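# Move desk items to closet shelves, then close closet

## Task

Take every object currently on the desk and place it on the closet's shelves, then close the closet door completely. An object still held or touched by the robot at the end does not count, and neither does anything that stays put only because the robot is holding it. The robot must not tip over or finish leaning, or the task fails. At the end, open the gripper, release everything and back away.

## Robot and tools

ROBOT. A Hello Robot Stretch 3 with a single arm: a two-wheeled base (0.33 m long, 0.34 m wide), a lift that slides up a mast, and a telescoping arm that reaches out to the robot's right side. The base cannot drive sideways, so you reach forward or back along the arm's line by driving the base. Turns pivot about the point midway between the drive wheels, 0.05 m behind the front edge. With the arm pulled in and the wrist folded, the turning sweep has radius 0.28 m; an unfolded, level wrist sticks out past it.

FRAMES. Base frame: origin on the floor between the drive wheels, x forward, y left, z up. hand_pose is reported in this frame at the spot where the closed fingertips meet; with all wrist joints at zero its x axis points up, y back along the arm toward the mast, z toward the rear. The odometry frame is the base frame as it stood when the scene began. base_odometry is from wheel counts only, so slipping shows up as travel; heading runs -3.142 to 3.142, left positive.

execute_actions. Argument "actions" is a list holding exactly one action (or empty, which just reports state and pictures). Optional "cameras": a list drawn from head_camera, nav_camera, wrist_camera, all; omitted or null means all, [] means none. An action may contain:
- "base" with exactly one key. translate_m: a relative drive from the current base position, metres, -1 to 1, forward positive. rotate_rad: a relative in-place turn, radians, -3.2 to 3.2, counter-clockwise (left) positive. Offsets are counted from the base position in the latest state report.
- "joints": absolute targets keyed by joint name, each a single number. lift_m 0 to 1.1 (arm height on mast, m). arm_m 0 to 0.52 (extension, m). wrist_yaw_rad -1.345 to 4.42 (0 along the arm, positive toward the front, 3.0 folded over the base). wrist_pitch_rad -1.57 to 0.451 (0 level, negative tips fingers down). wrist_roll_rad -2.911 to 2.911 (0 fingers side by side). gripper_m -0.089 to 0.179 (larger is wider; true fingertip gap is about 0.007 m less near closed, 0.025 m less fully open, zero under 0.007). head_pan_rad -3.953 to 1.73 (0 ahead, positive left, -1.57 along the arm). head_tilt_rad -1.53 to 0.419 (negative down). Joints and base move together; each action ends within 15 s. Joints left out may keep pushing toward an older target.
- "contact_limits": only arm_m, a motor effort percent 1 to 100 at which the arm motion halts (contact_stop). Lower is gentler but too low halts instantly. Values above the maximum are clipped.
Unknown keys or out-of-range numbers reject the whole call with no motion. If a result reports a stop, later calls in that same reply are skipped.

wait: seconds 0 to 10; commands nothing and returns the same state and pictures.
zoom_image: camera (head_camera, nav_camera, wrist_camera) and region [x0, y0, x1, y1] in pixels of that camera's latest full image, top-left origin, at most 504 by 504.
finished_scene: scene number; ends the scene irreversibly and reports success. Replying without any tool call also ends things.

RESULTS. base_status and joint_status: done, off_target (resting short of target, possibly still pushing), contact_stop, time_out, torque_fault. After a stop the joint forgets its target; the arm or lift goes slack until commanded again (a loaded slack lift may sink). on_its_own covers uncommanded joints; "held at" is the held target, not the actual position. motor_effort is percent of maximum, positive toward larger joint values, bracket value is the peak; readings carry sizable fixed bias and noise. Positive wheel effort pushes forward. lidar_m: 12 distances in 30-degree sectors starting straight ahead and going counter-clockwise (4th left, 7th behind, 10th right), plane 0.17 m up, range 0.15 to 12 m, "-" nothing; misses glass, thin legs, and can be blocked by the robot itself. wrist_depth_mm (45 to 1000) and head_depth_mm (280 to 4000, head image is sideways) are 7x7 grids of median depth. base_tilt gives forward/right lean in degrees with a few degrees of bias. turned_by_wheels and turned_by_imu give turning since the last result.

CAMERAS. head_camera and nav_camera ride on the head and follow pan and tilt; wrist_camera is on the gripper. The calibration lines give intrinsics and base-to-camera transforms with small errors; wrist pose errors grow with arm extension.

GRIPPING. Command gripper_m below the object's width to grasp; lower squeezes harder, but the stall guard may ease off and let heavy items slip (send a new value to squeeze again). Release by opening at least 0.02 beyond the contact value. Neither the reading nor "done" confirms a grasp; check cameras.

SAFETY. Fold or unfold the wrist only with lift_m between 0.32 and 0.95, wrist_pitch_rad -0.4, roll near 0; once folded the lift may drop to 0.25. With yaw below -0.4 keep pitch at -0.5 or lower. Fast driving (0.30 m/s, 1.9 rad/s) needs lift under 0.30, arm under 0.03 and yaw above 2.54; otherwise 0.10 m/s and 0.63 rad/s. Avoid pushing the arm into something rigid with the gripper higher than about 0.45 m, repeated pushes after a contact_stop, and driving while holding or hooking something fixed: all can tip the robot. If tilted, reverse the last move in small steps, pull the gripper free, and lower lift to about 0.2. Wrist servos that strain too long switch off for 10 s. Avoid drops, slams and hard hits; loose objects may occasionally be nudged by outside forces. The world keeps running while you think, with the robot holding its last command.

Each tool is called after "Call:" as a command line: name --argument value for each argument, lists and objects as JSON in quotes; but a table of rows of numbers goes row by row, as --pt "numbers of a row", without its own name.

## Session

Call:
execute_actions --actions '[]'

Scene clock: 0.00 s.
base_odometry: x=+0.000 y=+0.000 heading=+0.000 (m, m, rad; odometry frame)
turned_by_wheels: +0.000 (rad since the last result)
turned_by_imu: +0.000 (rad since the last result)
base_tilt: forward=+0.8 right=+2.3 (deg)
lidar_m: 1.99 2.33 2.36 2.69 2.52 2.29 1.53 1.45 1.47 1.88 1.53 1.61
head_depth_mm: 1494 1856 1835 1819 1796 1774 1773 / 1635 2239 3057 3042 2025 2001 1971 / 1733 2575 2990 2970 2940 2958 2228 / 1736 2565 2741 2787 2758 2730 2211 / 1736 2463 2543 2542 2585 2527 2189 / 1761 2359 2388 2396 2393 2378 2202 / 1755 2245 2255 2243 2258 2257 2174
base_status: not commanded
joint_positions: lift_m=+0.550 arm_m=+0.002 wrist_yaw_rad=+2.840 wrist_pitch_rad=-0.420 wrist_roll_rad=-0.017 gripper_m=+0.037 head_pan_rad=-0.020 head_tilt_rad=-0.004
joint_status: not commanded
motor_effort: left_wheel=+1 right_wheel=+0 lift_m=+35 arm_m=+0 wrist_yaw_rad=+0 wrist_pitch_rad=+8 wrist_roll_rad=+0 gripper_m=+1 head_pan_rad=+0 head_tilt_rad=+2 (%)
hand_pose: x=+0.0454 y=+0.0669 z=+0.5619 quat_wxyz=(+0.250, +0.700, +0.044, +0.668) (m; base frame)
wrist_depth_mm: - - - - - - - / - - - - - - - / - - - - - - - / - - - - - - - / 971 - - 997 - 989 - / 812 - 839 842 870 839 871 / 709 713 718 726 718 729 737
pictures: head_camera (sideways: a quarter turn clockwise sets it upright), nav_camera (sideways: a quarter turn counterclockwise sets it upright), wrist_camera
Images, in order (width x height): head_camera 896x504, nav_camera 672x504, wrist_camera 644x364.

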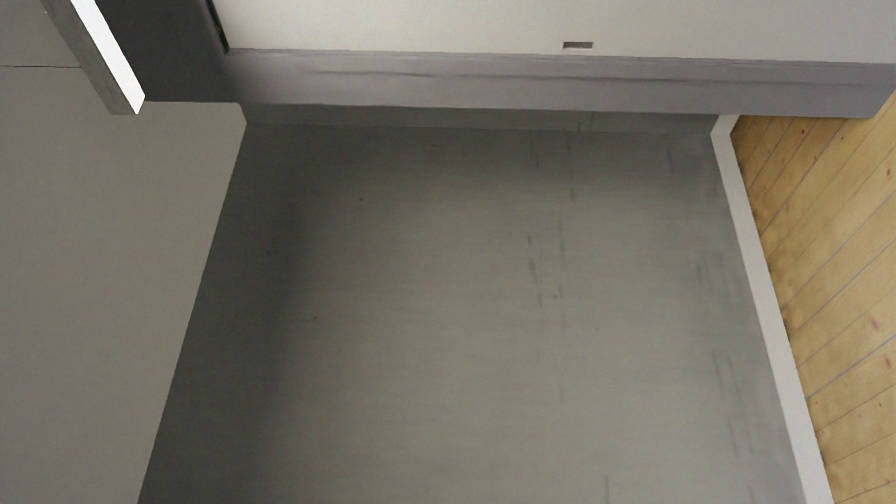

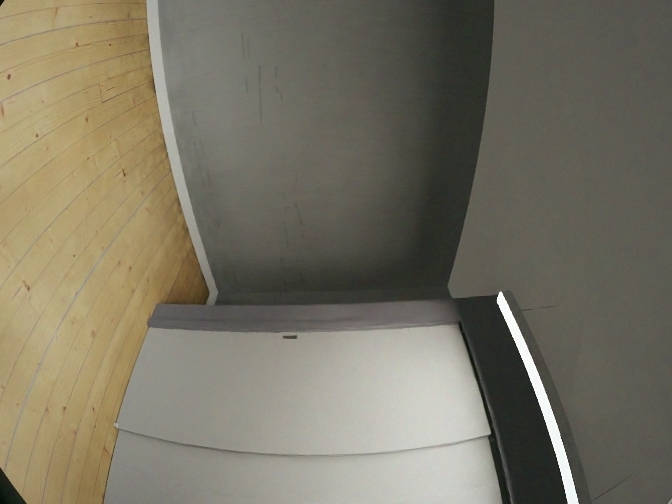

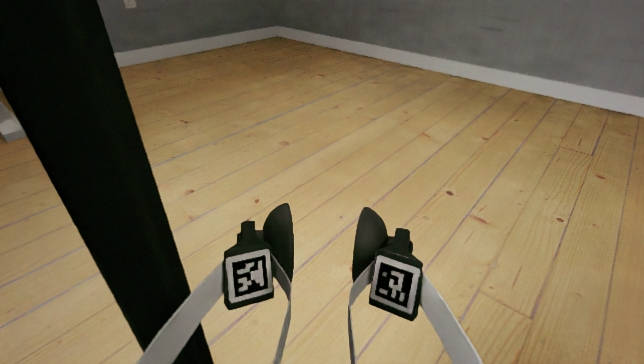

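Call:
execute_actions --actions '[{"joints":{"head_pan_rad":-0.9,"head_tilt_rad":-0.3}}]' --cameras '["nav_camera","head_camera"]'

Call:
execute_actions --actions '[{"joints":{"head_pan_rad":-2.6,"head_tilt_rad":-0.3}}]' --cameras '["nav_camera"]'

Scene clock: 1.17 s.
base_odometry: x=+0.000 y=+0.000 heading=+0.000 (m, m, rad; odometry frame)
turned_by_wheels: +0.000 (rad since the last result)
turned_by_imu: +0.000 (rad since the last result)
base_tilt: forward=+0.7 right=+2.3 (deg)
lidar_m: 1.98 2.33 2.37 2.68 2.51 2.28 1.54 1.45 1.47 1.88 1.54 1.62
head_depth_mm: 1281 1335 1404 1471 1568 1701 1530 / 1340 1401 1486 1566 1629 1732 1524 / 1361 1443 1511 1593 1687 1781 1512 / 1387 1449 1522 1615 1711 1813 1512 / 1402 1470 1558 1643 1739 1811 1512 / 1389 1461 1538 1629 1708 1808 1501 / 1394 1460 1545 1638 1757 1828 1509
base_status: not commanded
joint_positions: lift_m=+0.550 arm_m=+0.002 wrist_yaw_rad=+2.840 wrist_pitch_rad=-0.420 wrist_roll_rad=-0.017 gripper_m=+0.037 head_pan_rad=-0.893 head_tilt_rad=-0.296
joint_status: all done
motor_effort: left_wheel=+1(1) right_wheel=+0(0) lift_m=+35(35) arm_m=+0(0) wrist_yaw_rad=+1(0) wrist_pitch_rad=+8(8) wrist_roll_rad=+0(0) gripper_m=+0(1) head_pan_rad=-4(57) head_tilt_rad=-2(27) (%)
hand_pose: x=+0.0454 y=+0.0669 z=+0.5619 quat_wxyz=(+0.250, +0.700, +0.044, +0.668) (m; base frame)
wrist_depth_mm: - - - - - - - / - - - - - - - / - - - - - - - / - - - - - - - / 961 - - - 999 - - / 816 - 863 822 867 848 853 / 720 701 718 726 721 732 737
pictures: head_camera (sideways: a quarter turn clockwise sets it upright), nav_camera (sideways: a quarter turn counterclockwise sets it upright)
camera_calibration (this result's frames):
head_camera: T_world_to_cam=[[-0.175142, 0.197355, -0.96456, 1.27579], [0.749607, 0.661882, -0.000685815, -0.000704039], [0.63829, -0.723161, -0.263862, 0.294915], [0, 0, 0, 1]] pos_world=[0.03573, -0.0380463, 1.30839]
nav_camera: T_world_to_cam=[[0.14746, -0.22139, 0.963972, -1.20813], [-0.816582, -0.577178, -0.00764337, 0.0730227], [0.558076, -0.786036, -0.265894, 0.30612], [0, 0, 0, 1]] pos_world=[0.0669419, 0.0153006, 1.24656]
Images, in order (width x height): head_camera 896x504, nav_camera 672x504.

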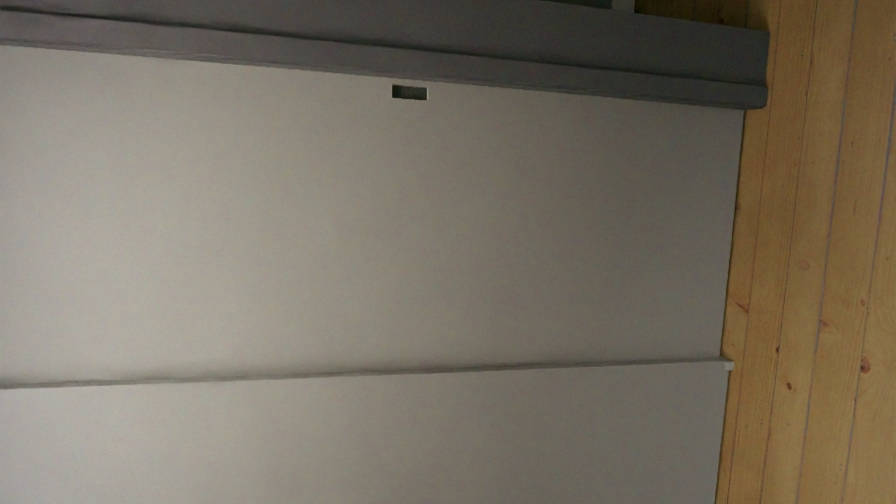

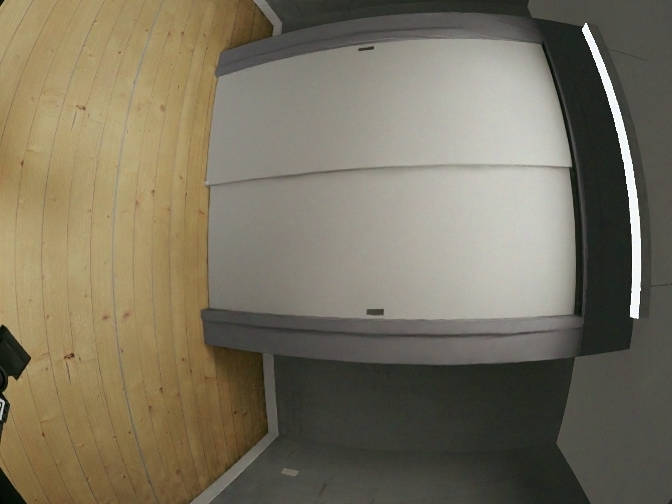

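Scene clock: 2.53 s.
base_odometry: x=+0.000 y=+0.000 heading=+0.000 (m, m, rad; odometry frame)
turned_by_wheels: +0.000 (rad since the last result)
turned_by_imu: +0.000 (rad since the last result)
base_tilt: forward=+0.7 right=+2.3 (deg)
lidar_m: 1.98 2.33 2.37 2.69 2.51 2.28 1.53 1.45 1.47 1.89 1.54 1.62
head_depth_mm: 1246 1315 1383 1448 1536 1639 1513 / 1246 1309 1383 1458 1536 1656 1520 / 1243 1309 1375 1460 1549 1660 1526 / 1246 1306 1377 1464 1541 1649 1521 / 1236 1304 1366 1449 1554 1646 1514 / 1241 1305 1373 1456 1560 1650 1513 / 1238 1306 1382 1455 1542 1652 1501
base_status: not commanded
joint_positions: lift_m=+0.550 arm_m=+0.002 wrist_yaw_rad=+2.840 wrist_pitch_rad=-0.420 wrist_roll_rad=-0.017 gripper_m=+0.037 head_pan_rad=-2.593 head_tilt_rad=-0.296
joint_status: all done
motor_effort: left_wheel=+1(1) right_wheel=+0(0) lift_m=+35(35) arm_m=+0(0) wrist_yaw_rad=+1(1) wrist_pitch_rad=+8(9) wrist_roll_rad=+0(0) gripper_m=+1(0) head_pan_rad=-4(57) head_tilt_rad=-2(1) (%)
hand_pose: x=+0.0454 y=+0.0669 z=+0.5619 quat_wxyz=(+0.250, +0.700, +0.044, +0.668) (m; base frame)
wrist_depth_mm: - - - - - - - / - - - - - - - / - - - - - - - / - - - - - - - / 967 - - 988 994 - - / 826 - 863 825 861 842 858 / 720 708 715 729 715 730 738
pictures: nav_camera (sideways: a quarter turn counterclockwise sets it upright)
camera_calibration (this result's frames):
nav_camera: T_world_to_cam=[[-0.238802, -0.117862, 0.963889, -1.20566], [-0.467149, 0.884146, -0.00762375, 0.0708656], [-0.85132, -0.4521, -0.266195, 0.315109], [0, 0, 0, 1]] pos_world=[0.0134485, -0.0622972, 1.24655]
Images, in order (width x height): nav_camera 672x504.

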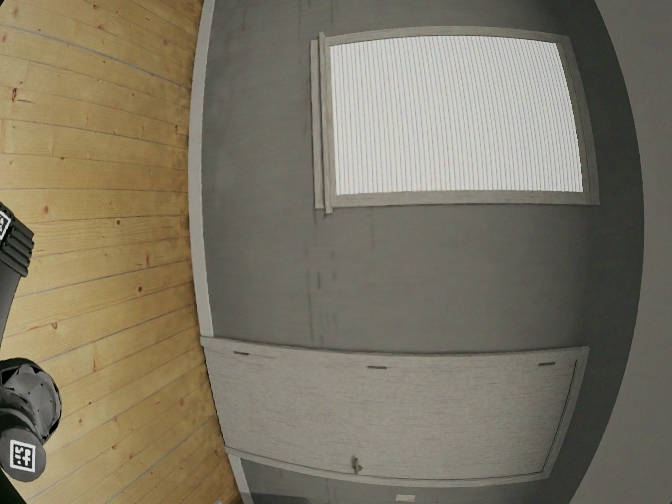

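Call:
execute_actions --actions '[{"joints":{"head_pan_rad":1.7,"head_tilt_rad":-0.3}}]' --cameras '["nav_camera","head_camera"]'

Scene clock: 5.00 s.
base_odometry: x=+0.000 y=+0.000 heading=+0.000 (m, m, rad; odometry frame)
turned_by_wheels: +0.000 (rad since the last result)
turned_by_imu: +0.000 (rad since the last result)
base_tilt: forward=+0.9 right=+2.4 (deg)
lidar_m: 1.99 2.33 2.37 2.69 2.51 2.28 1.53 1.45 1.47 1.87 1.54 1.62
head_depth_mm: 2794 2915 3075 3195 2854 1989 1523 / 2651 2831 2969 3215 2857 1995 1521 / 2523 2691 2837 3027 2845 1982 1510 / 2422 2551 2694 2824 2832 1984 1515 / 2294 2403 2570 2676 2749 1972 1515 / 2210 2330 2443 2586 2657 1970 1503 / - - - - - - -
base_status: not commanded
joint_positions: lift_m=+0.550 arm_m=+0.002 wrist_yaw_rad=+2.840 wrist_pitch_rad=-0.420 wrist_roll_rad=-0.017 gripper_m=+0.037 head_pan_rad=+1.693 head_tilt_rad=-0.296
joint_status: all done
motor_effort: left_wheel=+1(1) right_wheel=+0(0) lift_m=+35(35) arm_m=+0(1) wrist_yaw_rad=+0(0) wrist_pitch_rad=+8(8) wrist_roll_rad=+1(0) gripper_m=+1(0) head_pan_rad=+5(58) head_tilt_rad=-2(4) (%)
hand_pose: x=+0.0454 y=+0.0669 z=+0.5619 quat_wxyz=(+0.250, +0.700, +0.044, +0.668) (m; base frame)
wrist_depth_mm: - - - - - - - / - - - - - - - / - - - - - - - / - - - - - - - / 958 - - 987 - 987 - / 830 - 856 827 873 841 856 / 710 701 717 733 714 738 732
pictures: head_camera (sideways: a quarter turn clockwise sets it upright), nav_camera (sideways: a quarter turn counterclockwise sets it upright)
camera_calibration (this result's frames):
head_camera: T_world_to_cam=[[0.0446175, -0.260369, -0.964478, 1.27434], [-0.986044, -0.166483, -0.000671649, 0.00986503], [-0.160394, 0.951047, -0.264164, 0.300179], [0, 0, 0, 1]] pos_world=[0.00101653, 0.0479563, 1.30837]
nav_camera: T_world_to_cam=[[-0.0084199, 0.266171, 0.963889, -1.20707], [0.998218, 0.0591851, -0.00762375, 0.0619268], [-0.0590771, 0.962107, -0.266195, 0.310276], [0, 0, 0, 1]] pos_world=[-0.0536497, 0.0191027, 1.24655]
Images, in order (width x height): head_camera 896x504, nav_camera 672x504.

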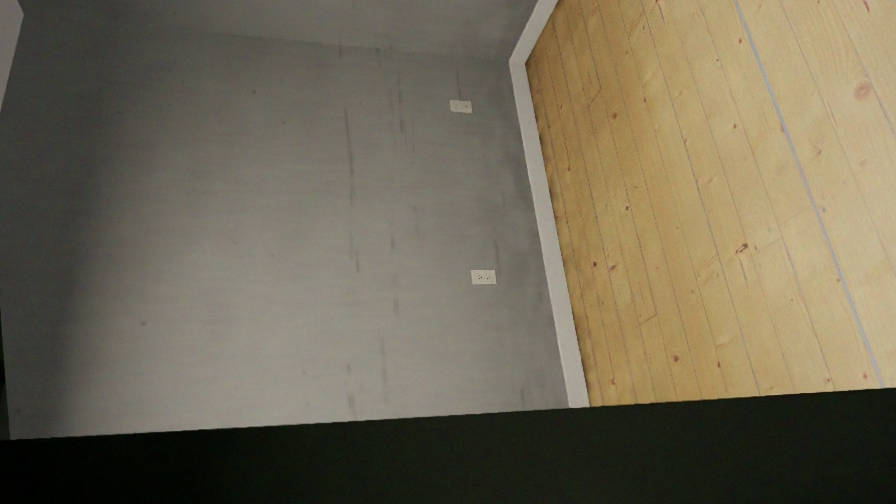

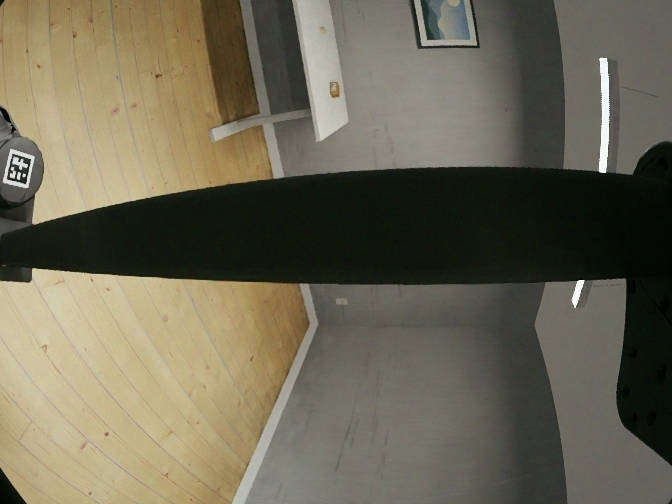

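Call:
execute_actions --actions '[{"base":{"rotate_rad":-0.87},"joints":{"head_pan_rad":0,"head_tilt_rad":-0.2}}]' --cameras '["nav_camera"]'

Call:
execute_actions --actions '[{"base":{"translate_m":0.85},"joints":{"lift_m":0.8}}]' --cameras '["nav_camera"]'

Scene clock: 7.60 s.
base_odometry: x=+0.000 y=+0.000 heading=-0.870 (m, m, rad; odometry frame)
turned_by_wheels: -0.870 (rad since the last result)
turned_by_imu: -0.866 (rad since the last result)
base_tilt: forward=+0.8 right=+2.3 (deg)
lidar_m: 1.53 1.65 2.38 2.32 2.48 2.55 2.06 1.88 1.47 1.45 1.53 1.56
head_depth_mm: 1348 1341 1398 1443 1499 1559 1611 / 1383 1433 1484 1529 1585 1649 1617 / 1398 1449 1502 1571 1620 1693 1665 / 1433 1481 1536 1579 1660 1721 1658 / 1446 1512 1558 1625 1683 1742 1650 / 1421 1490 1533 1610 1658 1743 1647 / 1456 1516 1574 1636 1712 1780 1643
base_status: done
joint_positions: lift_m=+0.550 arm_m=+0.002 wrist_yaw_rad=+2.840 wrist_pitch_rad=-0.420 wrist_roll_rad=-0.017 gripper_m=+0.037 head_pan_rad=+0.007 head_tilt_rad=-0.211
joint_status: all done
motor_effort: left_wheel=+3(6) right_wheel=-2(6) lift_m=+35(35) arm_m=+0(0) wrist_yaw_rad=+1(0) wrist_pitch_rad=+8(8) wrist_roll_rad=+0(0) gripper_m=+0(0) head_pan_rad=-4(57) head_tilt_rad=+6(17) (%)
hand_pose: x=+0.0454 y=+0.0669 z=+0.5619 quat_wxyz=(+0.250, +0.700, +0.044, +0.668) (m; base frame)
wrist_depth_mm: - - - - - - - / - - - - - - - / - - - - - - - / - - - - - - - / 953 - - 998 - - - / 824 - 846 836 866 865 859 / 712 707 720 729 721 734 739
pictures: nav_camera (sideways: a quarter turn counterclockwise sets it upright)
camera_calibration (this result's frames):
nav_camera: T_world_to_cam=[[0.182341, -0.0227442, 0.982972, -1.23319], [-0.0548038, -0.998413, -0.0129354, 0.0752667], [0.981707, -0.0515119, -0.183298, 0.19603], [0, 0, 0, 1]] pos_world=[0.0365412, 0.0571972, 1.24909]
Images, in order (width x height): nav_camera 672x504.

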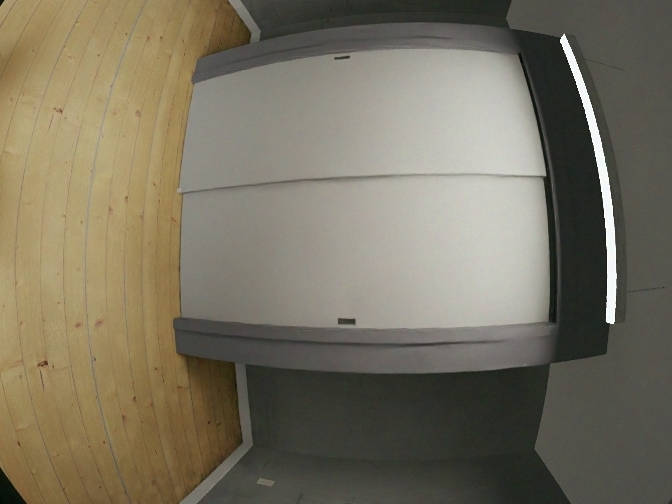

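Scene clock: 17.67 s.
base_odometry: x=+0.548 y=-0.650 heading=-0.870 (m, m, rad; odometry frame)
turned_by_wheels: +0.000 (rad since the last result)
turned_by_imu: -0.001 (rad since the last result)
base_tilt: forward=+0.9 right=+2.3 (deg)
lidar_m: 0.74 0.79 1.07 2.27 2.42 3.45 2.91 2.00 1.54 1.51 1.60 0.73
head_depth_mm: 608 625 650 674 698 730 758 / 616 637 660 685 710 740 771 / 627 648 673 696 724 754 785 / 637 659 684 711 742 770 805 / 647 673 696 725 756 782 821 / 659 683 708 738 770 801 841 / 671 697 723 753 784 818 856
base_status: done
joint_positions: lift_m=+0.800 arm_m=+0.002 wrist_yaw_rad=+2.840 wrist_pitch_rad=-0.421 wrist_roll_rad=-0.017 gripper_m=+0.037 head_pan_rad=+0.007 head_tilt_rad=-0.211
joint_status: all done
motor_effort: left_wheel=+3(8) right_wheel=-2(4) lift_m=+43(48) arm_m=+0(0) wrist_yaw_rad=+0(0) wrist_pitch_rad=+8(9) wrist_roll_rad=+0(0) gripper_m=+0(0) head_pan_rad=-4(4) head_tilt_rad=+7(6) (%)
hand_pose: x=+0.0453 y=+0.0668 z=+0.8117 quat_wxyz=(+0.250, +0.700, +0.045, +0.668) (m; base frame)
wrist_depth_mm: - - - - - 959 695 / - - - - - 956 699 / - - - - - 980 698 / - - - - - - 733 / - - - - - - 781 / - - - - - - 787 / 971 970 985 989 973 - 795
pictures: nav_camera (sideways: a quarter turn counterclockwise sets it upright)
camera_calibration (this result's frames):
nav_camera: T_world_to_cam=[[0.182281, -0.0227447, 0.982983, -1.2332], [-0.0548029, -0.998413, -0.0129392, 0.0752716], [0.981718, -0.0515118, -0.183238, 0.195952], [0, 0, 0, 1]] pos_world=[0.0365444, 0.0571973, 1.24909]
Images, in order (width x height): nav_camera 672x504.

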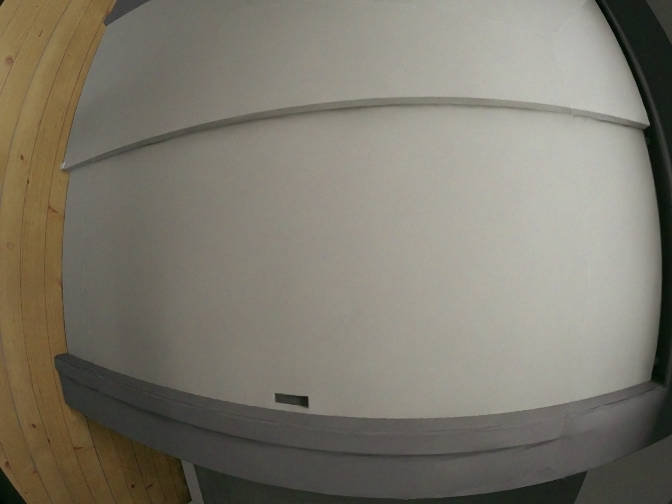

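Call:
execute_actions --actions '[{"base":{"rotate_rad":1.39},"joints":{"wrist_yaw_rad":0,"wrist_pitch_rad":0,"gripper_m":-0.05,"lift_m":0.95,"head_pan_rad":-1.57,"head_tilt_rad":-0.3}}]'

Scene clock: 20.93 s.
base_odometry: x=+0.548 y=-0.650 heading=+0.520 (m, m, rad; odometry frame)
turned_by_wheels: +1.390 (rad since the last result)
turned_by_imu: +1.383 (rad since the last result)
base_tilt: forward=+0.8 right=+2.3 (deg)
lidar_m: 2.27 2.31 2.93 3.38 2.37 1.62 1.51 1.53 0.73 0.74 0.75 0.90
head_depth_mm: 620 652 689 722 766 783 826 / 617 652 686 726 770 812 - / 617 647 684 725 766 - - / 616 646 686 719 766 818 874 / 614 645 681 720 763 812 873 / 611 642 680 718 762 808 869 / 611 642 678 715 758 805 865
base_status: done
joint_positions: lift_m=+0.950 arm_m=+0.002 wrist_yaw_rad=+0.002 wrist_pitch_rad=-0.023 wrist_roll_rad=-0.017 gripper_m=-0.043 head_pan_rad=-1.563 head_tilt_rad=-0.296
joint_status: gripper_m off_target (ended at -0.043, target -0.050); the others done
on_its_own: gripper_m is held at -0.044, not at your -0.050, by its stall guard, which is not easing now
motor_effort: left_wheel=-1(5) right_wheel=+2(7) lift_m=+44(41) arm_m=-1(0) wrist_yaw_rad=-2(1) wrist_pitch_rad=+13(14) wrist_roll_rad=+0(0) gripper_m=-20(95) head_pan_rad=-4(58) head_tilt_rad=-2(12) (%)
hand_pose: x=-0.0209 y=-0.4027 z=+1.0584 quat_wxyz=(+0.713, +0.009, -0.701, -0.008) (m; base frame)
wrist_depth_mm: 454 455 458 468 473 428 428 / 467 472 478 482 490 427 442 / 477 485 492 503 509 444 454 / 495 501 509 512 524 463 470 / 510 519 526 - 547 478 492 / 528 537 545 - 558 492 511 / 547 560 567 575 579 511 -
pictures: head_camera (sideways: a quarter turn clockwise sets it upright), nav_camera (sideways: a quarter turn counterclockwise sets it upright), wrist_camera
camera_calibration (this result's frames):
head_camera: T_world_to_cam=[[-0.0146734, 0.263826, -0.964459, 1.27468], [0.998589, 0.053096, -0.000668403, -0.0022455], [0.0510325, -0.963108, -0.264233, 0.298979], [0, 0, 0, 1]] pos_world=[0.00568853, -0.0482237, 1.30837]
nav_camera: T_world_to_cam=[[-0.0219494, -0.265467, 0.96387, -1.20696], [-0.998463, 0.0548909, -0.00761926, 0.0741008], [-0.050885, -0.962556, -0.266264, 0.310316], [0, 0, 0, 1]] pos_world=[0.0632852, -0.0257795, 1.24655]
wrist_camera: T_world_to_cam=[[-0.998477, -0.0292319, 0.0467942, -0.0785614], [-0.0520791, 0.219252, -0.974277, 1.14693], [0.0182203, -0.97523, -0.22044, 0.00966423], [0, 0, 0, 1]] pos_world=[-0.0188869, -0.244337, 1.12323]
Images, in order (width x height): head_camera 896x504, nav_camera 672x504, wrist_camera 644x364.

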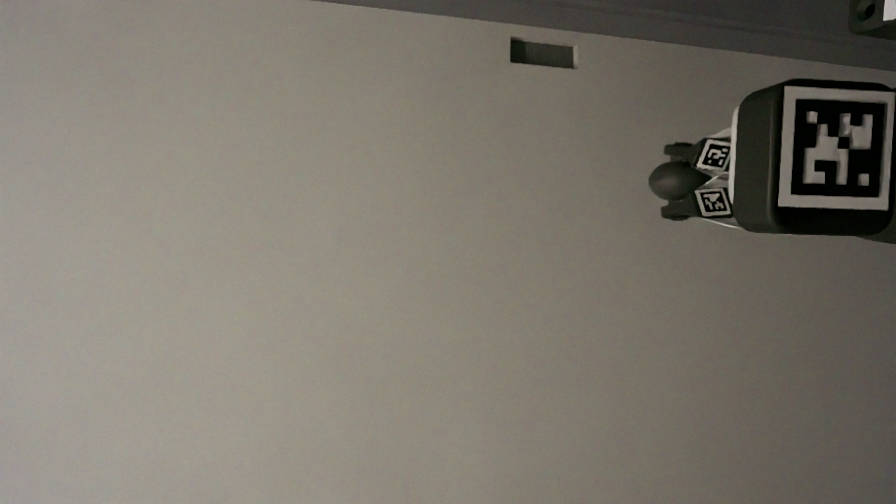

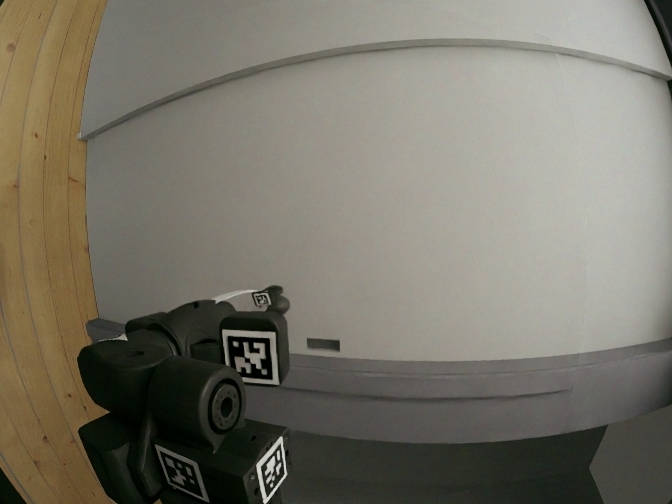

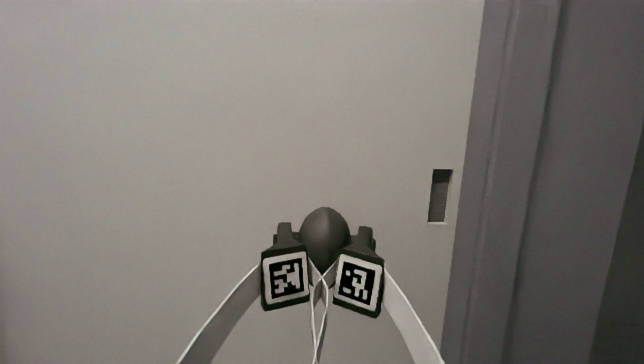

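Call:
execute_actions --actions '[{"base":{"translate_m":-0.167},"joints":{"lift_m":0.89,"arm_m":0.25}}]' --cameras '["wrist_camera"]'

Scene clock: 24.27 s.
base_odometry: x=+0.403 y=-0.733 heading=+0.520 (m, m, rad; odometry frame)
turned_by_wheels: +0.000 (rad since the last result)
turned_by_imu: +0.000 (rad since the last result)
base_tilt: forward=+0.8 right=+2.3 (deg)
lidar_m: 2.43 2.47 3.17 2.89 2.10 1.44 1.34 1.36 0.75 0.70 0.77 0.94
head_depth_mm: 577 609 643 679 716 - 833 / 572 598 631 668 702 - 828 / 631 662 696 735 775 - 878 / 629 663 701 740 784 835 891 / 628 662 697 736 784 831 893 / 627 658 696 738 777 831 890 / 625 658 692 733 778 829 888
base_status: done
joint_positions: lift_m=+0.890 arm_m=+0.250 wrist_yaw_rad=+0.001 wrist_pitch_rad=-0.023 wrist_roll_rad=-0.017 gripper_m=-0.043 head_pan_rad=-1.563 head_tilt_rad=-0.296
joint_status: all done
on_its_own: gripper_m is held at -0.044, not at your -0.050, by its stall guard, which is not easing now
motor_effort: left_wheel=-1(6) right_wheel=+2(3) lift_m=+26(35) arm_m=+1(3) wrist_yaw_rad=-1(1) wrist_pitch_rad=+13(13) wrist_roll_rad=+0(0) gripper_m=-19(19) head_pan_rad=-4(4) head_tilt_rad=-2(2) (%)
hand_pose: x=-0.0211 y=-0.6503 z=+0.9992 quat_wxyz=(+0.713, +0.009, -0.701, -0.008) (m; base frame)
wrist_depth_mm: 243 247 249 252 193 188 202 / 251 254 257 261 192 204 208 / 258 263 265 268 198 211 216 / 266 270 273 281 206 219 223 / 276 279 285 - 211 228 232 / 285 290 293 - 217 235 240 / 295 299 306 307 228 246 250
pictures: wrist_camera
camera_calibration (this result's frames):
wrist_camera: T_world_to_cam=[[-0.998504, -0.0282837, 0.0468022, -0.0826578], [-0.0518734, 0.219007, -0.974343, 1.14338], [0.017308, -0.975313, -0.220147, -0.245262], [0, 0, 0, 1]] pos_world=[-0.018978, -0.491954, 1.06392]
Images, in order (width x height): wrist_camera 644x364.

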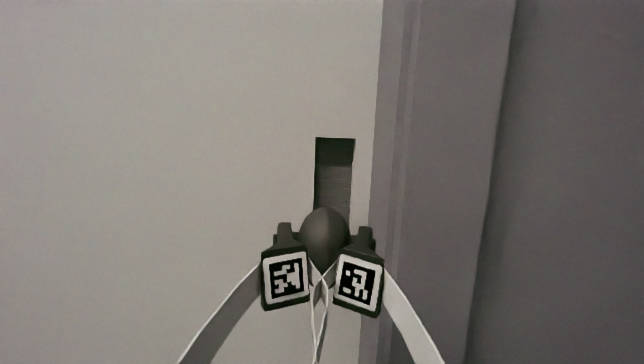

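Call:
execute_actions --actions '[{"joints":{"arm_m":0.37}}]' --cameras '["wrist_camera"]'

Call:
execute_actions --actions '[{"base":{"translate_m":0.3}}]' --cameras '["wrist_camera","nav_camera"]'

Scene clock: 26.63 s.
base_odometry: x=+0.403 y=-0.733 heading=+0.520 (m, m, rad; odometry frame)
turned_by_wheels: +0.000 (rad since the last result)
turned_by_imu: -0.002 (rad since the last result)
base_tilt: forward=+0.3 right=+1.7 (deg)
lidar_m: 2.43 2.47 3.13 3.35 2.11 1.44 1.34 1.36 0.75 0.70 0.77 0.94
head_depth_mm: 593 624 655 693 728 - 840 / 583 614 646 681 - 782 828 / 646 675 710 744 - 853 853 / 646 679 715 752 799 849 903 / 644 678 713 751 795 845 903 / 641 675 709 747 792 842 902 / 639 672 707 745 790 844 898
base_status: not commanded
joint_positions: lift_m=+0.890 arm_m=+0.368 wrist_yaw_rad=+0.021 wrist_pitch_rad=-0.054 wrist_roll_rad=-0.017 gripper_m=-0.043 head_pan_rad=-1.563 head_tilt_rad=-0.297
joint_status: all done
on_its_own: gripper_m is held at -0.044, not at your -0.050, by its stall guard, which is not easing now; wrist_yaw_rad is at rest, and its effort (-17) is outside its rest range (-12 to +12)
motor_effort: left_wheel=+1(5) right_wheel=+1(4) lift_m=+26(26) arm_m=+13(10) wrist_yaw_rad=-17(18) wrist_pitch_rad=+31(32) wrist_roll_rad=+0(0) gripper_m=-21(20) head_pan_rad=-4(4) head_tilt_rad=-1(1) (%)
hand_pose: x=-0.0162 y=-0.7679 z=+0.9911 quat_wxyz=(+0.713, +0.027, -0.700, -0.012) (m; base frame)
wrist_depth_mm: 150 151 151 153 138 83 82 / 155 156 157 158 136 86 85 / 160 161 163 163 135 88 88 / 166 167 168 180 133 92 91 / 173 173 175 - 132 95 95 / 180 181 182 - 116 98 99 / 187 188 190 192 132 102 104
pictures: wrist_camera
camera_calibration (this result's frames):
wrist_camera: T_world_to_cam=[[-0.997734, -0.0491674, 0.0459179, -0.0958093], [-0.056756, 0.248719, -0.966911, 1.17687], [0.0361199, -0.967327, -0.250946, -0.324829], [0, 0, 0, 1]] pos_world=[-0.0170649, -0.611638, 1.06082]
Images, in order (width x height): wrist_camera 644x364.

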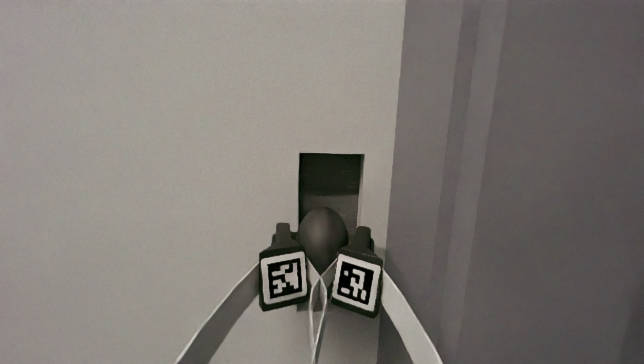

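Scene clock: 31.03 s.
base_odometry: x=+0.664 y=-0.583 heading=+0.520 (m, m, rad; odometry frame)
turned_by_wheels: +0.000 (rad since the last result)
turned_by_imu: -0.347 (rad since the last result)
base_tilt: forward=+0.7 right=+1.9 (deg)
lidar_m: 0.99 2.20 2.33 3.40 3.46 2.09 1.61 1.58 0.84 0.71 0.70 0.74
head_depth_mm: 642 678 722 772 1841 - 1430 / 601 634 676 726 - 845 905 / 640 670 709 744 - 825 870 / 624 656 695 733 775 829 890 / 601 630 661 699 742 786 840 / 577 606 637 670 707 748 796 / 556 582 611 641 677 714 756
base_status: done
joint_positions: lift_m=+0.890 arm_m=+0.369 wrist_yaw_rad=+0.054 wrist_pitch_rad=-0.042 wrist_roll_rad=-0.017 gripper_m=-0.043 head_pan_rad=-1.564 head_tilt_rad=-0.298
joint_status: not commanded
on_its_own: wrist_yaw_rad is held at +0.038, not at your +0.000, by its stall guard, which is not easing now; gripper_m is held at -0.044, not at your -0.050, by its stall guard, which is not easing now; wrist_yaw_rad is at rest, and its effort (-14) is outside its rest range (-12 to +12)
motor_effort: left_wheel=+2(13) right_wheel=+0(1) lift_m=+27(27) arm_m=+10(13) wrist_yaw_rad=-14(25) wrist_pitch_rad=+24(33) wrist_roll_rad=+1(0) gripper_m=-19(22) head_pan_rad=-4(4) head_tilt_rad=+0(1) (%)
hand_pose: x=-0.0076 y=-0.7683 z=+0.9943 quat_wxyz=(+0.713, +0.034, -0.700, +0.004) (m; base frame)
wrist_depth_mm: 123 130 141 154 133 100 106 / 127 134 146 159 135 104 111 / 129 138 150 166 136 107 117 / 134 143 156 180 138 111 124 / 138 147 161 - 139 115 154 / 142 152 164 - 133 119 163 / 147 157 177 192 153 126 174
pictures: nav_camera (sideways: a quarter turn counterclockwise sets it upright), wrist_camera
camera_calibration (this result's frames):
nav_camera: T_world_to_cam=[[-0.0220994, -0.267461, 0.963315, -1.20624], [-0.998429, 0.0555253, -0.00748857, 0.0739304], [-0.0514855, -0.961967, -0.268268, 0.312929], [0, 0, 0, 1]] pos_world=[0.0632684, -0.0256996, 1.24649]
wrist_camera: T_world_to_cam=[[-0.995548, -0.0820815, 0.0463342, -0.113108], [-0.0644735, 0.234434, -0.969992, 1.17259], [0.0687561, -0.968661, -0.238683, -0.337697], [0, 0, 0, 1]] pos_world=[-0.0137845, -0.611294, 1.06204]
Images, in order (width x height): nav_camera 672x504, wrist_camera 644x364.

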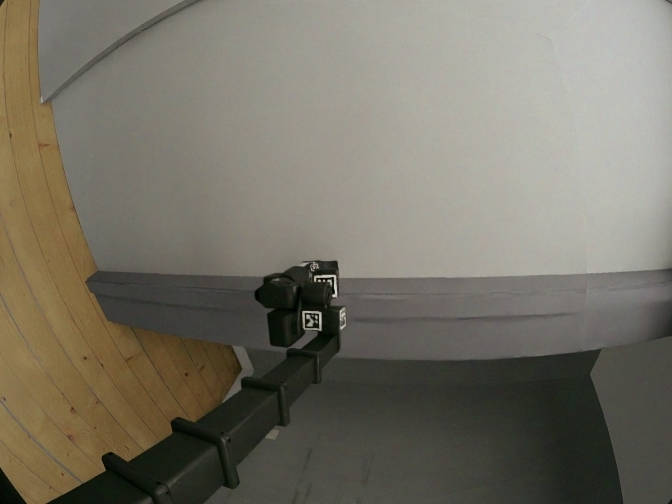

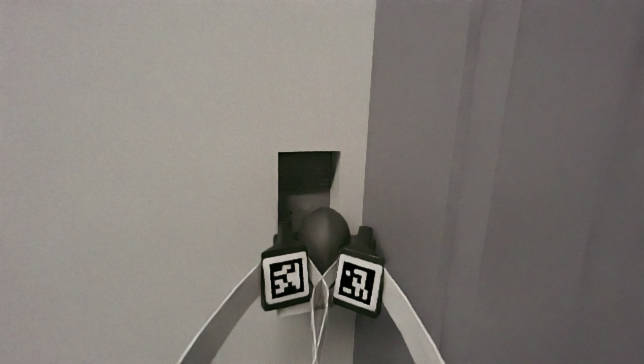

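Call:
execute_actions --actions '[{"joints":{"arm_m":0.0,"wrist_yaw_rad":0}}]' --cameras '[]'

Call:
execute_actions --actions '[{"base":{"rotate_rad":0.35}}]' --cameras '[]'

Call:
execute_actions --actions '[{"base":{"translate_m":1.0},"joints":{"wrist_yaw_rad":1.57,"head_pan_rad":-1.2}}]' --cameras '["nav_camera"]'

Scene clock: 35.10 s.
base_odometry: x=+0.664 y=-0.583 heading=+0.520 (m, m, rad; odometry frame)
turned_by_wheels: +0.000 (rad since the last result)
turned_by_imu: +0.009 (rad since the last result)
base_tilt: forward=+0.8 right=+2.3 (deg)
lidar_m: 1.00 2.20 2.34 3.44 3.44 2.08 1.61 1.58 0.83 0.71 0.69 0.74
head_depth_mm: 627 663 705 754 812 894 1466 / 594 624 662 705 760 819 892 / 635 667 701 735 791 822 866 / 612 643 680 720 767 820 876 / 588 619 651 689 731 776 832 / 568 597 626 660 700 744 788 / 548 573 602 634 669 707 752
base_status: not commanded
joint_positions: lift_m=+0.890 arm_m=+0.002 wrist_yaw_rad=+0.001 wrist_pitch_rad=-0.023 wrist_roll_rad=-0.017 gripper_m=-0.043 head_pan_rad=-1.564 head_tilt_rad=-0.298
joint_status: all done
joint sent to its limit — the command would take arm_m past its lower limit, so that joint was sent only as far as its limit.
on_its_own: gripper_m is held at -0.044, not at your -0.050, by its stall guard, which is not easing now
motor_effort: left_wheel=+2(7) right_wheel=-1(4) lift_m=+26(26) arm_m=-2(10) wrist_yaw_rad=-1(27) wrist_pitch_rad=+13(24) wrist_roll_rad=+0(0) gripper_m=-19(21) head_pan_rad=-4(4) head_tilt_rad=+0(1) (%)
hand_pose: x=-0.0212 y=-0.4029 z=+0.9990 quat_wxyz=(+0.713, +0.009, -0.701, -0.008) (m; base frame)
wrist_depth_mm: 371 398 437 475 455 - - / 381 413 445 491 488 - - / 391 424 463 509 504 - - / 399 433 482 528 528 - - / 413 447 495 - 553 - - / 421 462 505 - 586 - - / 432 475 541 570 597 - -
pictures: none
No camera images: the call's "cameras" was empty. Leave "cameras" out to get every camera's image.

Scene clock: 36.60 s.
base_odometry: x=+0.664 y=-0.583 heading=+0.870 (m, m, rad; odometry frame)
turned_by_wheels: +0.350 (rad since the last result)
turned_by_imu: +0.348 (rad since the last result)
base_tilt: forward=+0.8 right=+2.4 (deg)
lidar_m: 2.19 2.24 2.87 3.40 2.45 1.69 1.58 1.61 0.72 0.69 0.70 0.84
head_depth_mm: 572 602 636 672 716 763 819 / 572 603 635 672 713 761 808 / 570 601 633 670 714 752 811 / 570 600 635 672 712 757 813 / 569 600 634 670 710 757 811 / 570 599 632 668 709 755 809 / 566 597 631 667 708 754 809
base_status: done
joint_positions: lift_m=+0.890 arm_m=+0.002 wrist_yaw_rad=+0.001 wrist_pitch_rad=-0.023 wrist_roll_rad=-0.017 gripper_m=-0.043 head_pan_rad=-1.564 head_tilt_rad=-0.298
joint_status: not commanded
on_its_own: gripper_m is held at -0.044, not at your -0.050, by its stall guard, which is not easing now
motor_effort: left_wheel=-2(5) right_wheel=+3(5) lift_m=+26(26) arm_m=-2(3) wrist_yaw_rad=-1(1) wrist_pitch_rad=+13(13) wrist_roll_rad=+0(0) gripper_m=-20(19) head_pan_rad=-4(4) head_tilt_rad=-1(1) (%)
hand_pose: x=-0.0212 y=-0.4029 z=+0.9990 quat_wxyz=(+0.713, +0.009, -0.701, -0.008) (m; base frame)
wrist_depth_mm: 410 414 414 421 424 431 375 / 423 426 429 433 440 447 376 / 436 438 441 448 454 458 394 / 448 450 458 465 470 474 405 / 463 469 473 - 484 490 419 / 477 484 488 - 504 503 433 / 494 505 509 517 518 520 459
pictures: none
No camera images: the call's "cameras" was empty. Leave "cameras" out to get every camera's image.

Scene clock: 47.90 s.
base_odometry: x=+1.309 y=+0.181 heading=+0.870 (m, m, rad; odometry frame)
turned_by_wheels: +0.000 (rad since the last result)
turned_by_imu: -0.002 (rad since the last result)
base_tilt: forward=+0.9 right=+2.3 (deg)
lidar_m: 1.20 1.22 1.56 3.51 3.59 2.76 2.58 0.94 0.59 0.55 0.54 1.28
head_depth_mm: 428 448 469 494 520 550 581 / 443 464 488 514 541 574 609 / 443 469 497 526 557 595 633 / 450 472 500 528 560 597 640 / 477 503 532 563 598 639 687 / 497 525 556 595 636 1673 1413 / 1303 1379 1457 1554 1663 1770 1499
base_status: done
joint_positions: lift_m=+0.890 arm_m=+0.002 wrist_yaw_rad=+1.567 wrist_pitch_rad=-0.023 wrist_roll_rad=-0.017 gripper_m=-0.043 head_pan_rad=-1.207 head_tilt_rad=-0.298
joint_status: all done
on_its_own: gripper_m is held at -0.044, not at your -0.050, by its stall guard, which is not easing now
motor_effort: left_wheel=-1(2) right_wheel=+2(6) lift_m=+27(26) arm_m=-2(3) wrist_yaw_rad=+2(3) wrist_pitch_rad=+13(13) wrist_roll_rad=+0(0) gripper_m=-19(20) head_pan_rad=+5(36) head_tilt_rad=-1(0) (%)
hand_pose: x=+0.2342 y=-0.1482 z=+0.9990 quat_wxyz=(+0.511, +0.501, -0.490, +0.498) (m; base frame)
wrist_depth_mm: - - - - - - - / - - - - - - - / - - - - - - - / - - - - - - - / - - - - - - - / - - - - - - - / - - - - - - -
pictures: nav_camera (sideways: a quarter turn counterclockwise sets it upright)
camera_calibration (this result's frames):
nav_camera: T_world_to_cam=[[0.072613, -0.258364, 0.963315, -1.20681], [-0.955054, -0.296339, -0.00748852, 0.0736657], [0.287402, -0.919474, -0.268269, 0.310862], [0, 0, 0, 1]] pos_world=[0.0686426, -0.00413702, 1.24649]
Images, in order (width x height): nav_camera 672x504.

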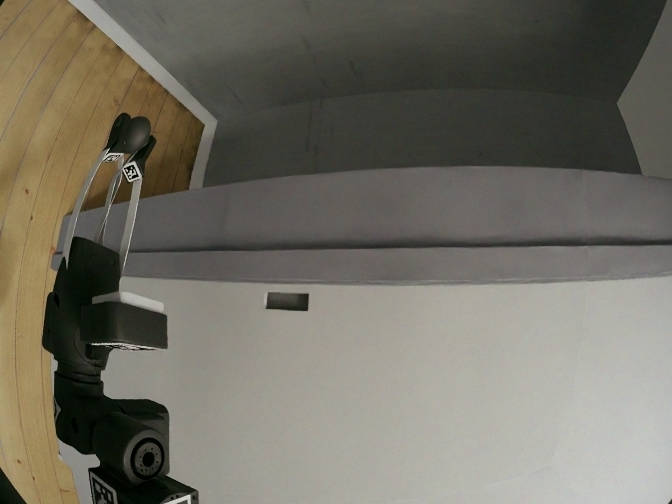

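Call:
execute_actions --actions '[{"base":{"translate_m":0.33}}]' --cameras '[]'

Call:
execute_actions --actions '[{"base":{"rotate_rad":-1.57},"joints":{"head_pan_rad":-0.3}}]' --cameras '["nav_camera","wrist_camera"]'

Scene clock: 52.60 s.
base_odometry: x=+1.521 y=+0.433 heading=+0.870 (m, m, rad; odometry frame)
turned_by_wheels: +0.000 (rad since the last result)
turned_by_imu: -0.001 (rad since the last result)
base_tilt: forward=+0.8 right=+2.4 (deg)
lidar_m: 0.87 0.88 1.13 2.52 3.58 3.12 2.91 0.82 0.52 0.50 1.26 0.93
head_depth_mm: 1012 1057 1108 450 474 498 526 / 1049 1102 1155 1224 1280 1354 1417 / 1085 1143 1199 1264 1336 1422 1459 / 1131 1182 1246 1321 1398 1493 1506 / 1170 1232 1307 1379 1479 1573 1517 / 1218 1280 1358 1444 1529 1619 1504 / 1193 1234 1274 1316 1357 1400 1415
base_status: done
joint_positions: lift_m=+0.890 arm_m=+0.002 wrist_yaw_rad=+1.567 wrist_pitch_rad=-0.023 wrist_roll_rad=-0.017 gripper_m=-0.043 head_pan_rad=-1.207 head_tilt_rad=-0.298
joint_status: not commanded
on_its_own: gripper_m is held at -0.044, not at your -0.050, by its stall guard, which is not easing now
motor_effort: left_wheel=-1(3) right_wheel=+2(7) lift_m=+26(27) arm_m=-2(2) wrist_yaw_rad=+2(2) wrist_pitch_rad=+14(13) wrist_roll_rad=+0(0) gripper_m=-20(20) head_pan_rad=+5(5) head_tilt_rad=+0(1) (%)
hand_pose: x=+0.2342 y=-0.1482 z=+0.9990 quat_wxyz=(+0.511, +0.501, -0.490, +0.498) (m; base frame)
wrist_depth_mm: 727 742 749 758 765 770 783 / 747 769 770 772 781 803 812 / 776 784 797 794 814 835 844 / 793 806 818 836 843 844 866 / 826 835 856 - 871 899 915 / 856 871 883 - 908 918 923 / 871 904 906 926 950 961 963
pictures: none
No camera images: the call's "cameras" was empty. Leave "cameras" out to get every camera's image.

Scene clock: 56.07 s.
base_odometry: x=+1.521 y=+0.433 heading=-0.700 (m, m, rad; odometry frame)
turned_by_wheels: -1.570 (rad since the last result)
turned_by_imu: -1.562 (rad since the last result)
base_tilt: forward=+0.9 right=+2.3 (deg)
lidar_m: 0.50 1.26 0.93 0.87 0.88 1.13 2.52 3.37 3.13 2.91 0.82 0.52
head_depth_mm: 494 524 558 595 636 688 746 / 475 502 533 567 607 651 705 / 457 483 511 543 578 619 666 / 414 435 460 487 517 558 598 / 408 429 453 478 507 539 576 / 397 418 440 463 491 521 555 / 385 404 424 447 470 508 549
base_status: done
joint_positions: lift_m=+0.890 arm_m=+0.002 wrist_yaw_rad=+1.568 wrist_pitch_rad=-0.023 wrist_roll_rad=-0.017 gripper_m=-0.043 head_pan_rad=-0.307 head_tilt_rad=-0.298
joint_status: all done
on_its_own: gripper_m is held at -0.044, not at your -0.050, by its stall guard, which is not easing now
motor_effort: left_wheel=+3(7) right_wheel=-2(6) lift_m=+27(26) arm_m=-2(2) wrist_yaw_rad=+2(3) wrist_pitch_rad=+13(13) wrist_roll_rad=+0(0) gripper_m=-20(20) head_pan_rad=+4(58) head_tilt_rad=+0(1) (%)
hand_pose: x=+0.2342 y=-0.1481 z=+0.9990 quat_wxyz=(+0.511, +0.501, -0.490, +0.498) (m; base frame)
wrist_depth_mm: - - 407 405 435 440 444 / - - 417 419 449 455 462 / - - 430 437 462 469 474 / - - 450 453 477 484 491 / - - 465 - 493 501 508 / - - 481 - 513 516 529 / - - 499 509 529 539 551
pictures: nav_camera (sideways: a quarter turn counterclockwise sets it upright), wrist_camera
camera_calibration (this result's frames):
nav_camera: T_world_to_cam=[[0.247526, -0.103707, 0.963315, -1.20788], [-0.361486, -0.932347, -0.00748852, 0.070045], [0.898921, -0.346371, -0.268269, 0.307132], [0, 0, 0, 1]] pos_world=[0.048215, 0.0464221, 1.24649]
wrist_camera: T_world_to_cam=[[0.0242569, -0.998608, 0.0468343, -0.196739], [-0.219869, -0.0510301, -0.974194, 1.04566], [0.975228, 0.0133335, -0.220801, 0.162794], [0, 0, 0, 1]] pos_world=[0.0759202, -0.145276, 1.06384]
Images, in order (width x height): nav_camera 672x504, wrist_camera 644x364.

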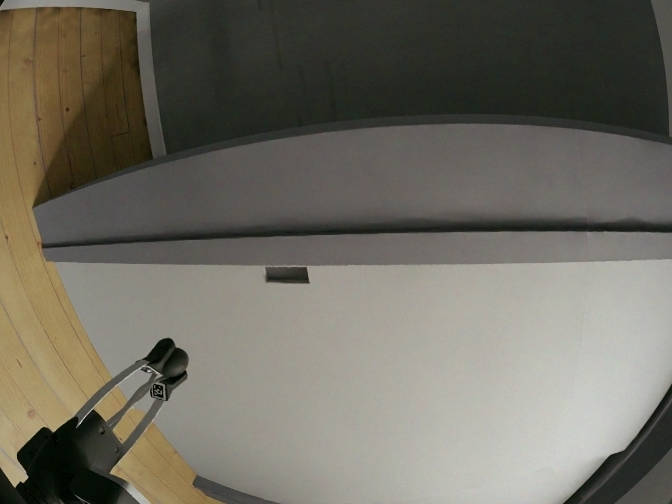

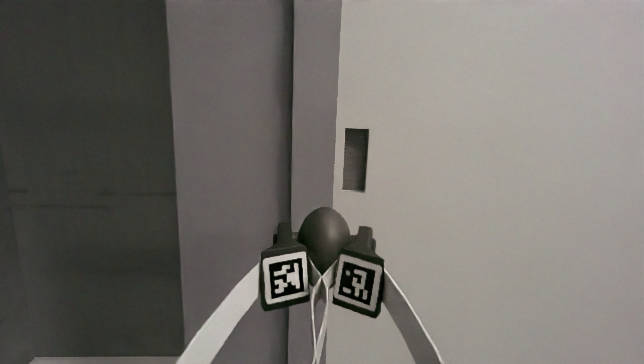

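Call:
execute_actions --actions '[{"base":{"translate_m":0.29},"joints":{"arm_m":0.05}}]' --cameras '["wrist_camera"]'

Call:
execute_actions --actions '[{"joints":{"arm_m":0.5},"contact_limits":{"arm_m":40}}]' --cameras '["wrist_camera","nav_camera"]'

Scene clock: 60.57 s.
base_odometry: x=+1.743 y=+0.246 heading=-0.700 (m, m, rad; odometry frame)
turned_by_wheels: +0.000 (rad since the last result)
turned_by_imu: -0.001 (rad since the last result)
base_tilt: forward=+0.7 right=+2.3 (deg)
lidar_m: 0.21 0.22 0.96 0.89 0.91 1.17 2.60 3.63 3.11 1.68 0.37 0.23
head_depth_mm: - - - - - - 295 / - - - - - - - / - - - - - - - / - - - - - - - / - - - - - - - / - - - - - - - / - - - - - - -
base_status: done
joint_positions: lift_m=+0.890 arm_m=+0.050 wrist_yaw_rad=+1.568 wrist_pitch_rad=-0.023 wrist_roll_rad=-0.017 gripper_m=-0.043 head_pan_rad=-0.307 head_tilt_rad=-0.298
joint_status: all done
on_its_own: gripper_m is held at -0.044, not at your -0.050, by its stall guard, which is not easing now
motor_effort: left_wheel=+3(7) right_wheel=-1(3) lift_m=+26(26) arm_m=+2(1) wrist_yaw_rad=+2(2) wrist_pitch_rad=+13(13) wrist_roll_rad=+0(0) gripper_m=-19(20) head_pan_rad=+4(4) head_tilt_rad=-1(0) (%)
hand_pose: x=+0.2342 y=-0.1954 z=+0.9990 quat_wxyz=(+0.511, +0.501, -0.490, +0.498) (m; base frame)
wrist_depth_mm: 139 130 146 162 165 166 168 / 145 134 149 167 169 172 174 / 149 138 153 172 175 177 180 / 155 142 158 189 181 184 186 / 159 148 163 - 188 190 193 / 166 152 155 - 195 197 200 / 172 159 194 199 202 205 209
pictures: wrist_camera
camera_calibration (this result's frames):
wrist_camera: T_world_to_cam=[[0.0244546, -0.998603, 0.0468344, -0.244057], [-0.219859, -0.0510737, -0.974194, 1.04324], [0.975225, 0.0135266, -0.220801, 0.163463], [0, 0, 0, 1]] pos_world=[0.0759198, -0.192645, 1.06384]
Images, in order (width x height): wrist_camera 644x364.

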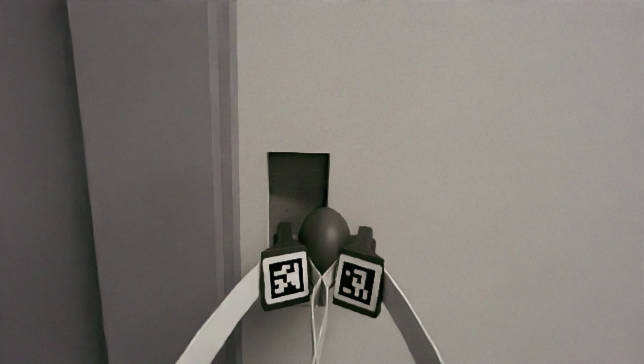

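Scene clock: 65.07 s.
base_odometry: x=+1.743 y=+0.246 heading=-0.700 (m, m, rad; odometry frame)
turned_by_wheels: +0.000 (rad since the last result)
turned_by_imu: +0.000 (rad since the last result)
base_tilt: forward=+0.8 right=+2.4 (deg)
lidar_m: 0.21 0.22 0.96 0.89 0.91 1.17 2.60 3.62 3.10 1.68 0.36 0.23
head_depth_mm: - - - - - - 295 / - - - - - - - / - - - - - - - / - - - - - - - / - - - - - - - / - - - - - - - / - - - - - - -
base_status: not commanded
joint_positions: lift_m=+0.890 arm_m=+0.500 wrist_yaw_rad=+1.571 wrist_pitch_rad=-0.023 wrist_roll_rad=-0.017 gripper_m=-0.043 head_pan_rad=-0.307 head_tilt_rad=-0.298
joint_status: all done
on_its_own: gripper_m is held at -0.044, not at your -0.050, by its stall guard, which is not easing now
motor_effort: left_wheel=+3(3) right_wheel=-2(1) lift_m=+27(26) arm_m=+2(2) wrist_yaw_rad=+0(3) wrist_pitch_rad=+13(13) wrist_roll_rad=+0(0) gripper_m=-19(20) head_pan_rad=+5(4) head_tilt_rad=-1(1) (%)
contact_limits: arm_m 36 (drawing in: default 17, maximum 27; extending or still: default 22, maximum 36)
hand_pose: x=+0.2342 y=-0.6448 z=+0.9990 quat_wxyz=(+0.510, +0.501, -0.489, +0.498) (m; base frame)
wrist_depth_mm: 194 197 199 202 203 205 209 / 201 203 204 207 210 213 215 / 207 209 212 214 216 220 223 / 213 215 218 222 224 227 231 / 220 223 225 - 232 235 239 / 229 230 232 - 240 244 248 / 236 239 243 246 249 254 258
pictures: nav_camera (sideways: a quarter turn counterclockwise sets it upright), wrist_camera
camera_calibration (this result's frames):
nav_camera: T_world_to_cam=[[0.247529, -0.1037, 0.963315, -1.20788], [-0.36146, -0.932358, -0.00748851, 0.0700448], [0.89893, -0.346346, -0.268269, 0.307132], [0, 0, 0, 1]] pos_world=[0.0482137, 0.0464233, 1.24649]
wrist_camera: T_world_to_cam=[[0.0268532, -0.998542, 0.0468343, -0.693343], [-0.219736, -0.0516016, -0.974194, 1.01992], [0.97519, 0.015869, -0.220801, 0.171059], [0, 0, 0, 1]] pos_world=[0.0759147, -0.642417, 1.06384]
Images, in order (width x height): nav_camera 672x504, wrist_camera 644x364.

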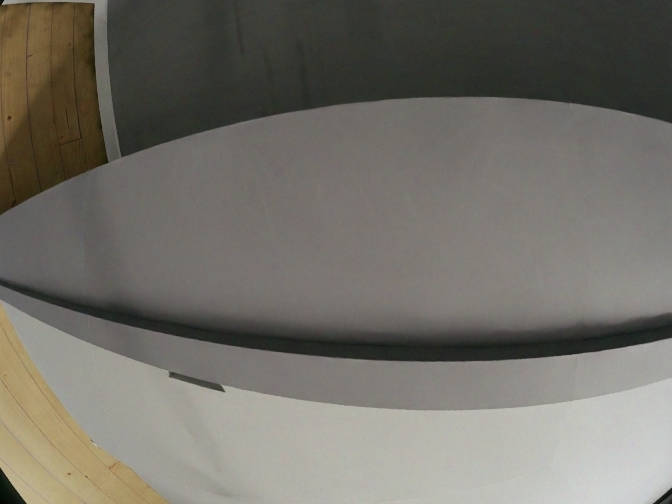

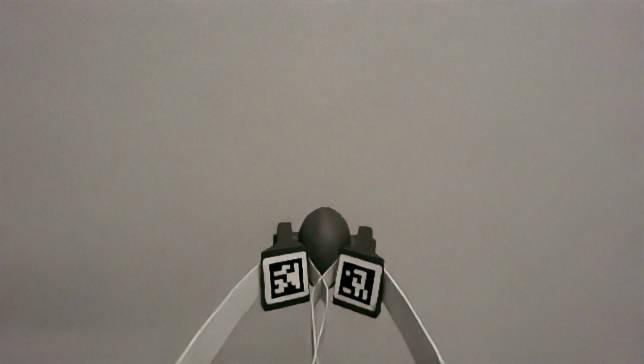

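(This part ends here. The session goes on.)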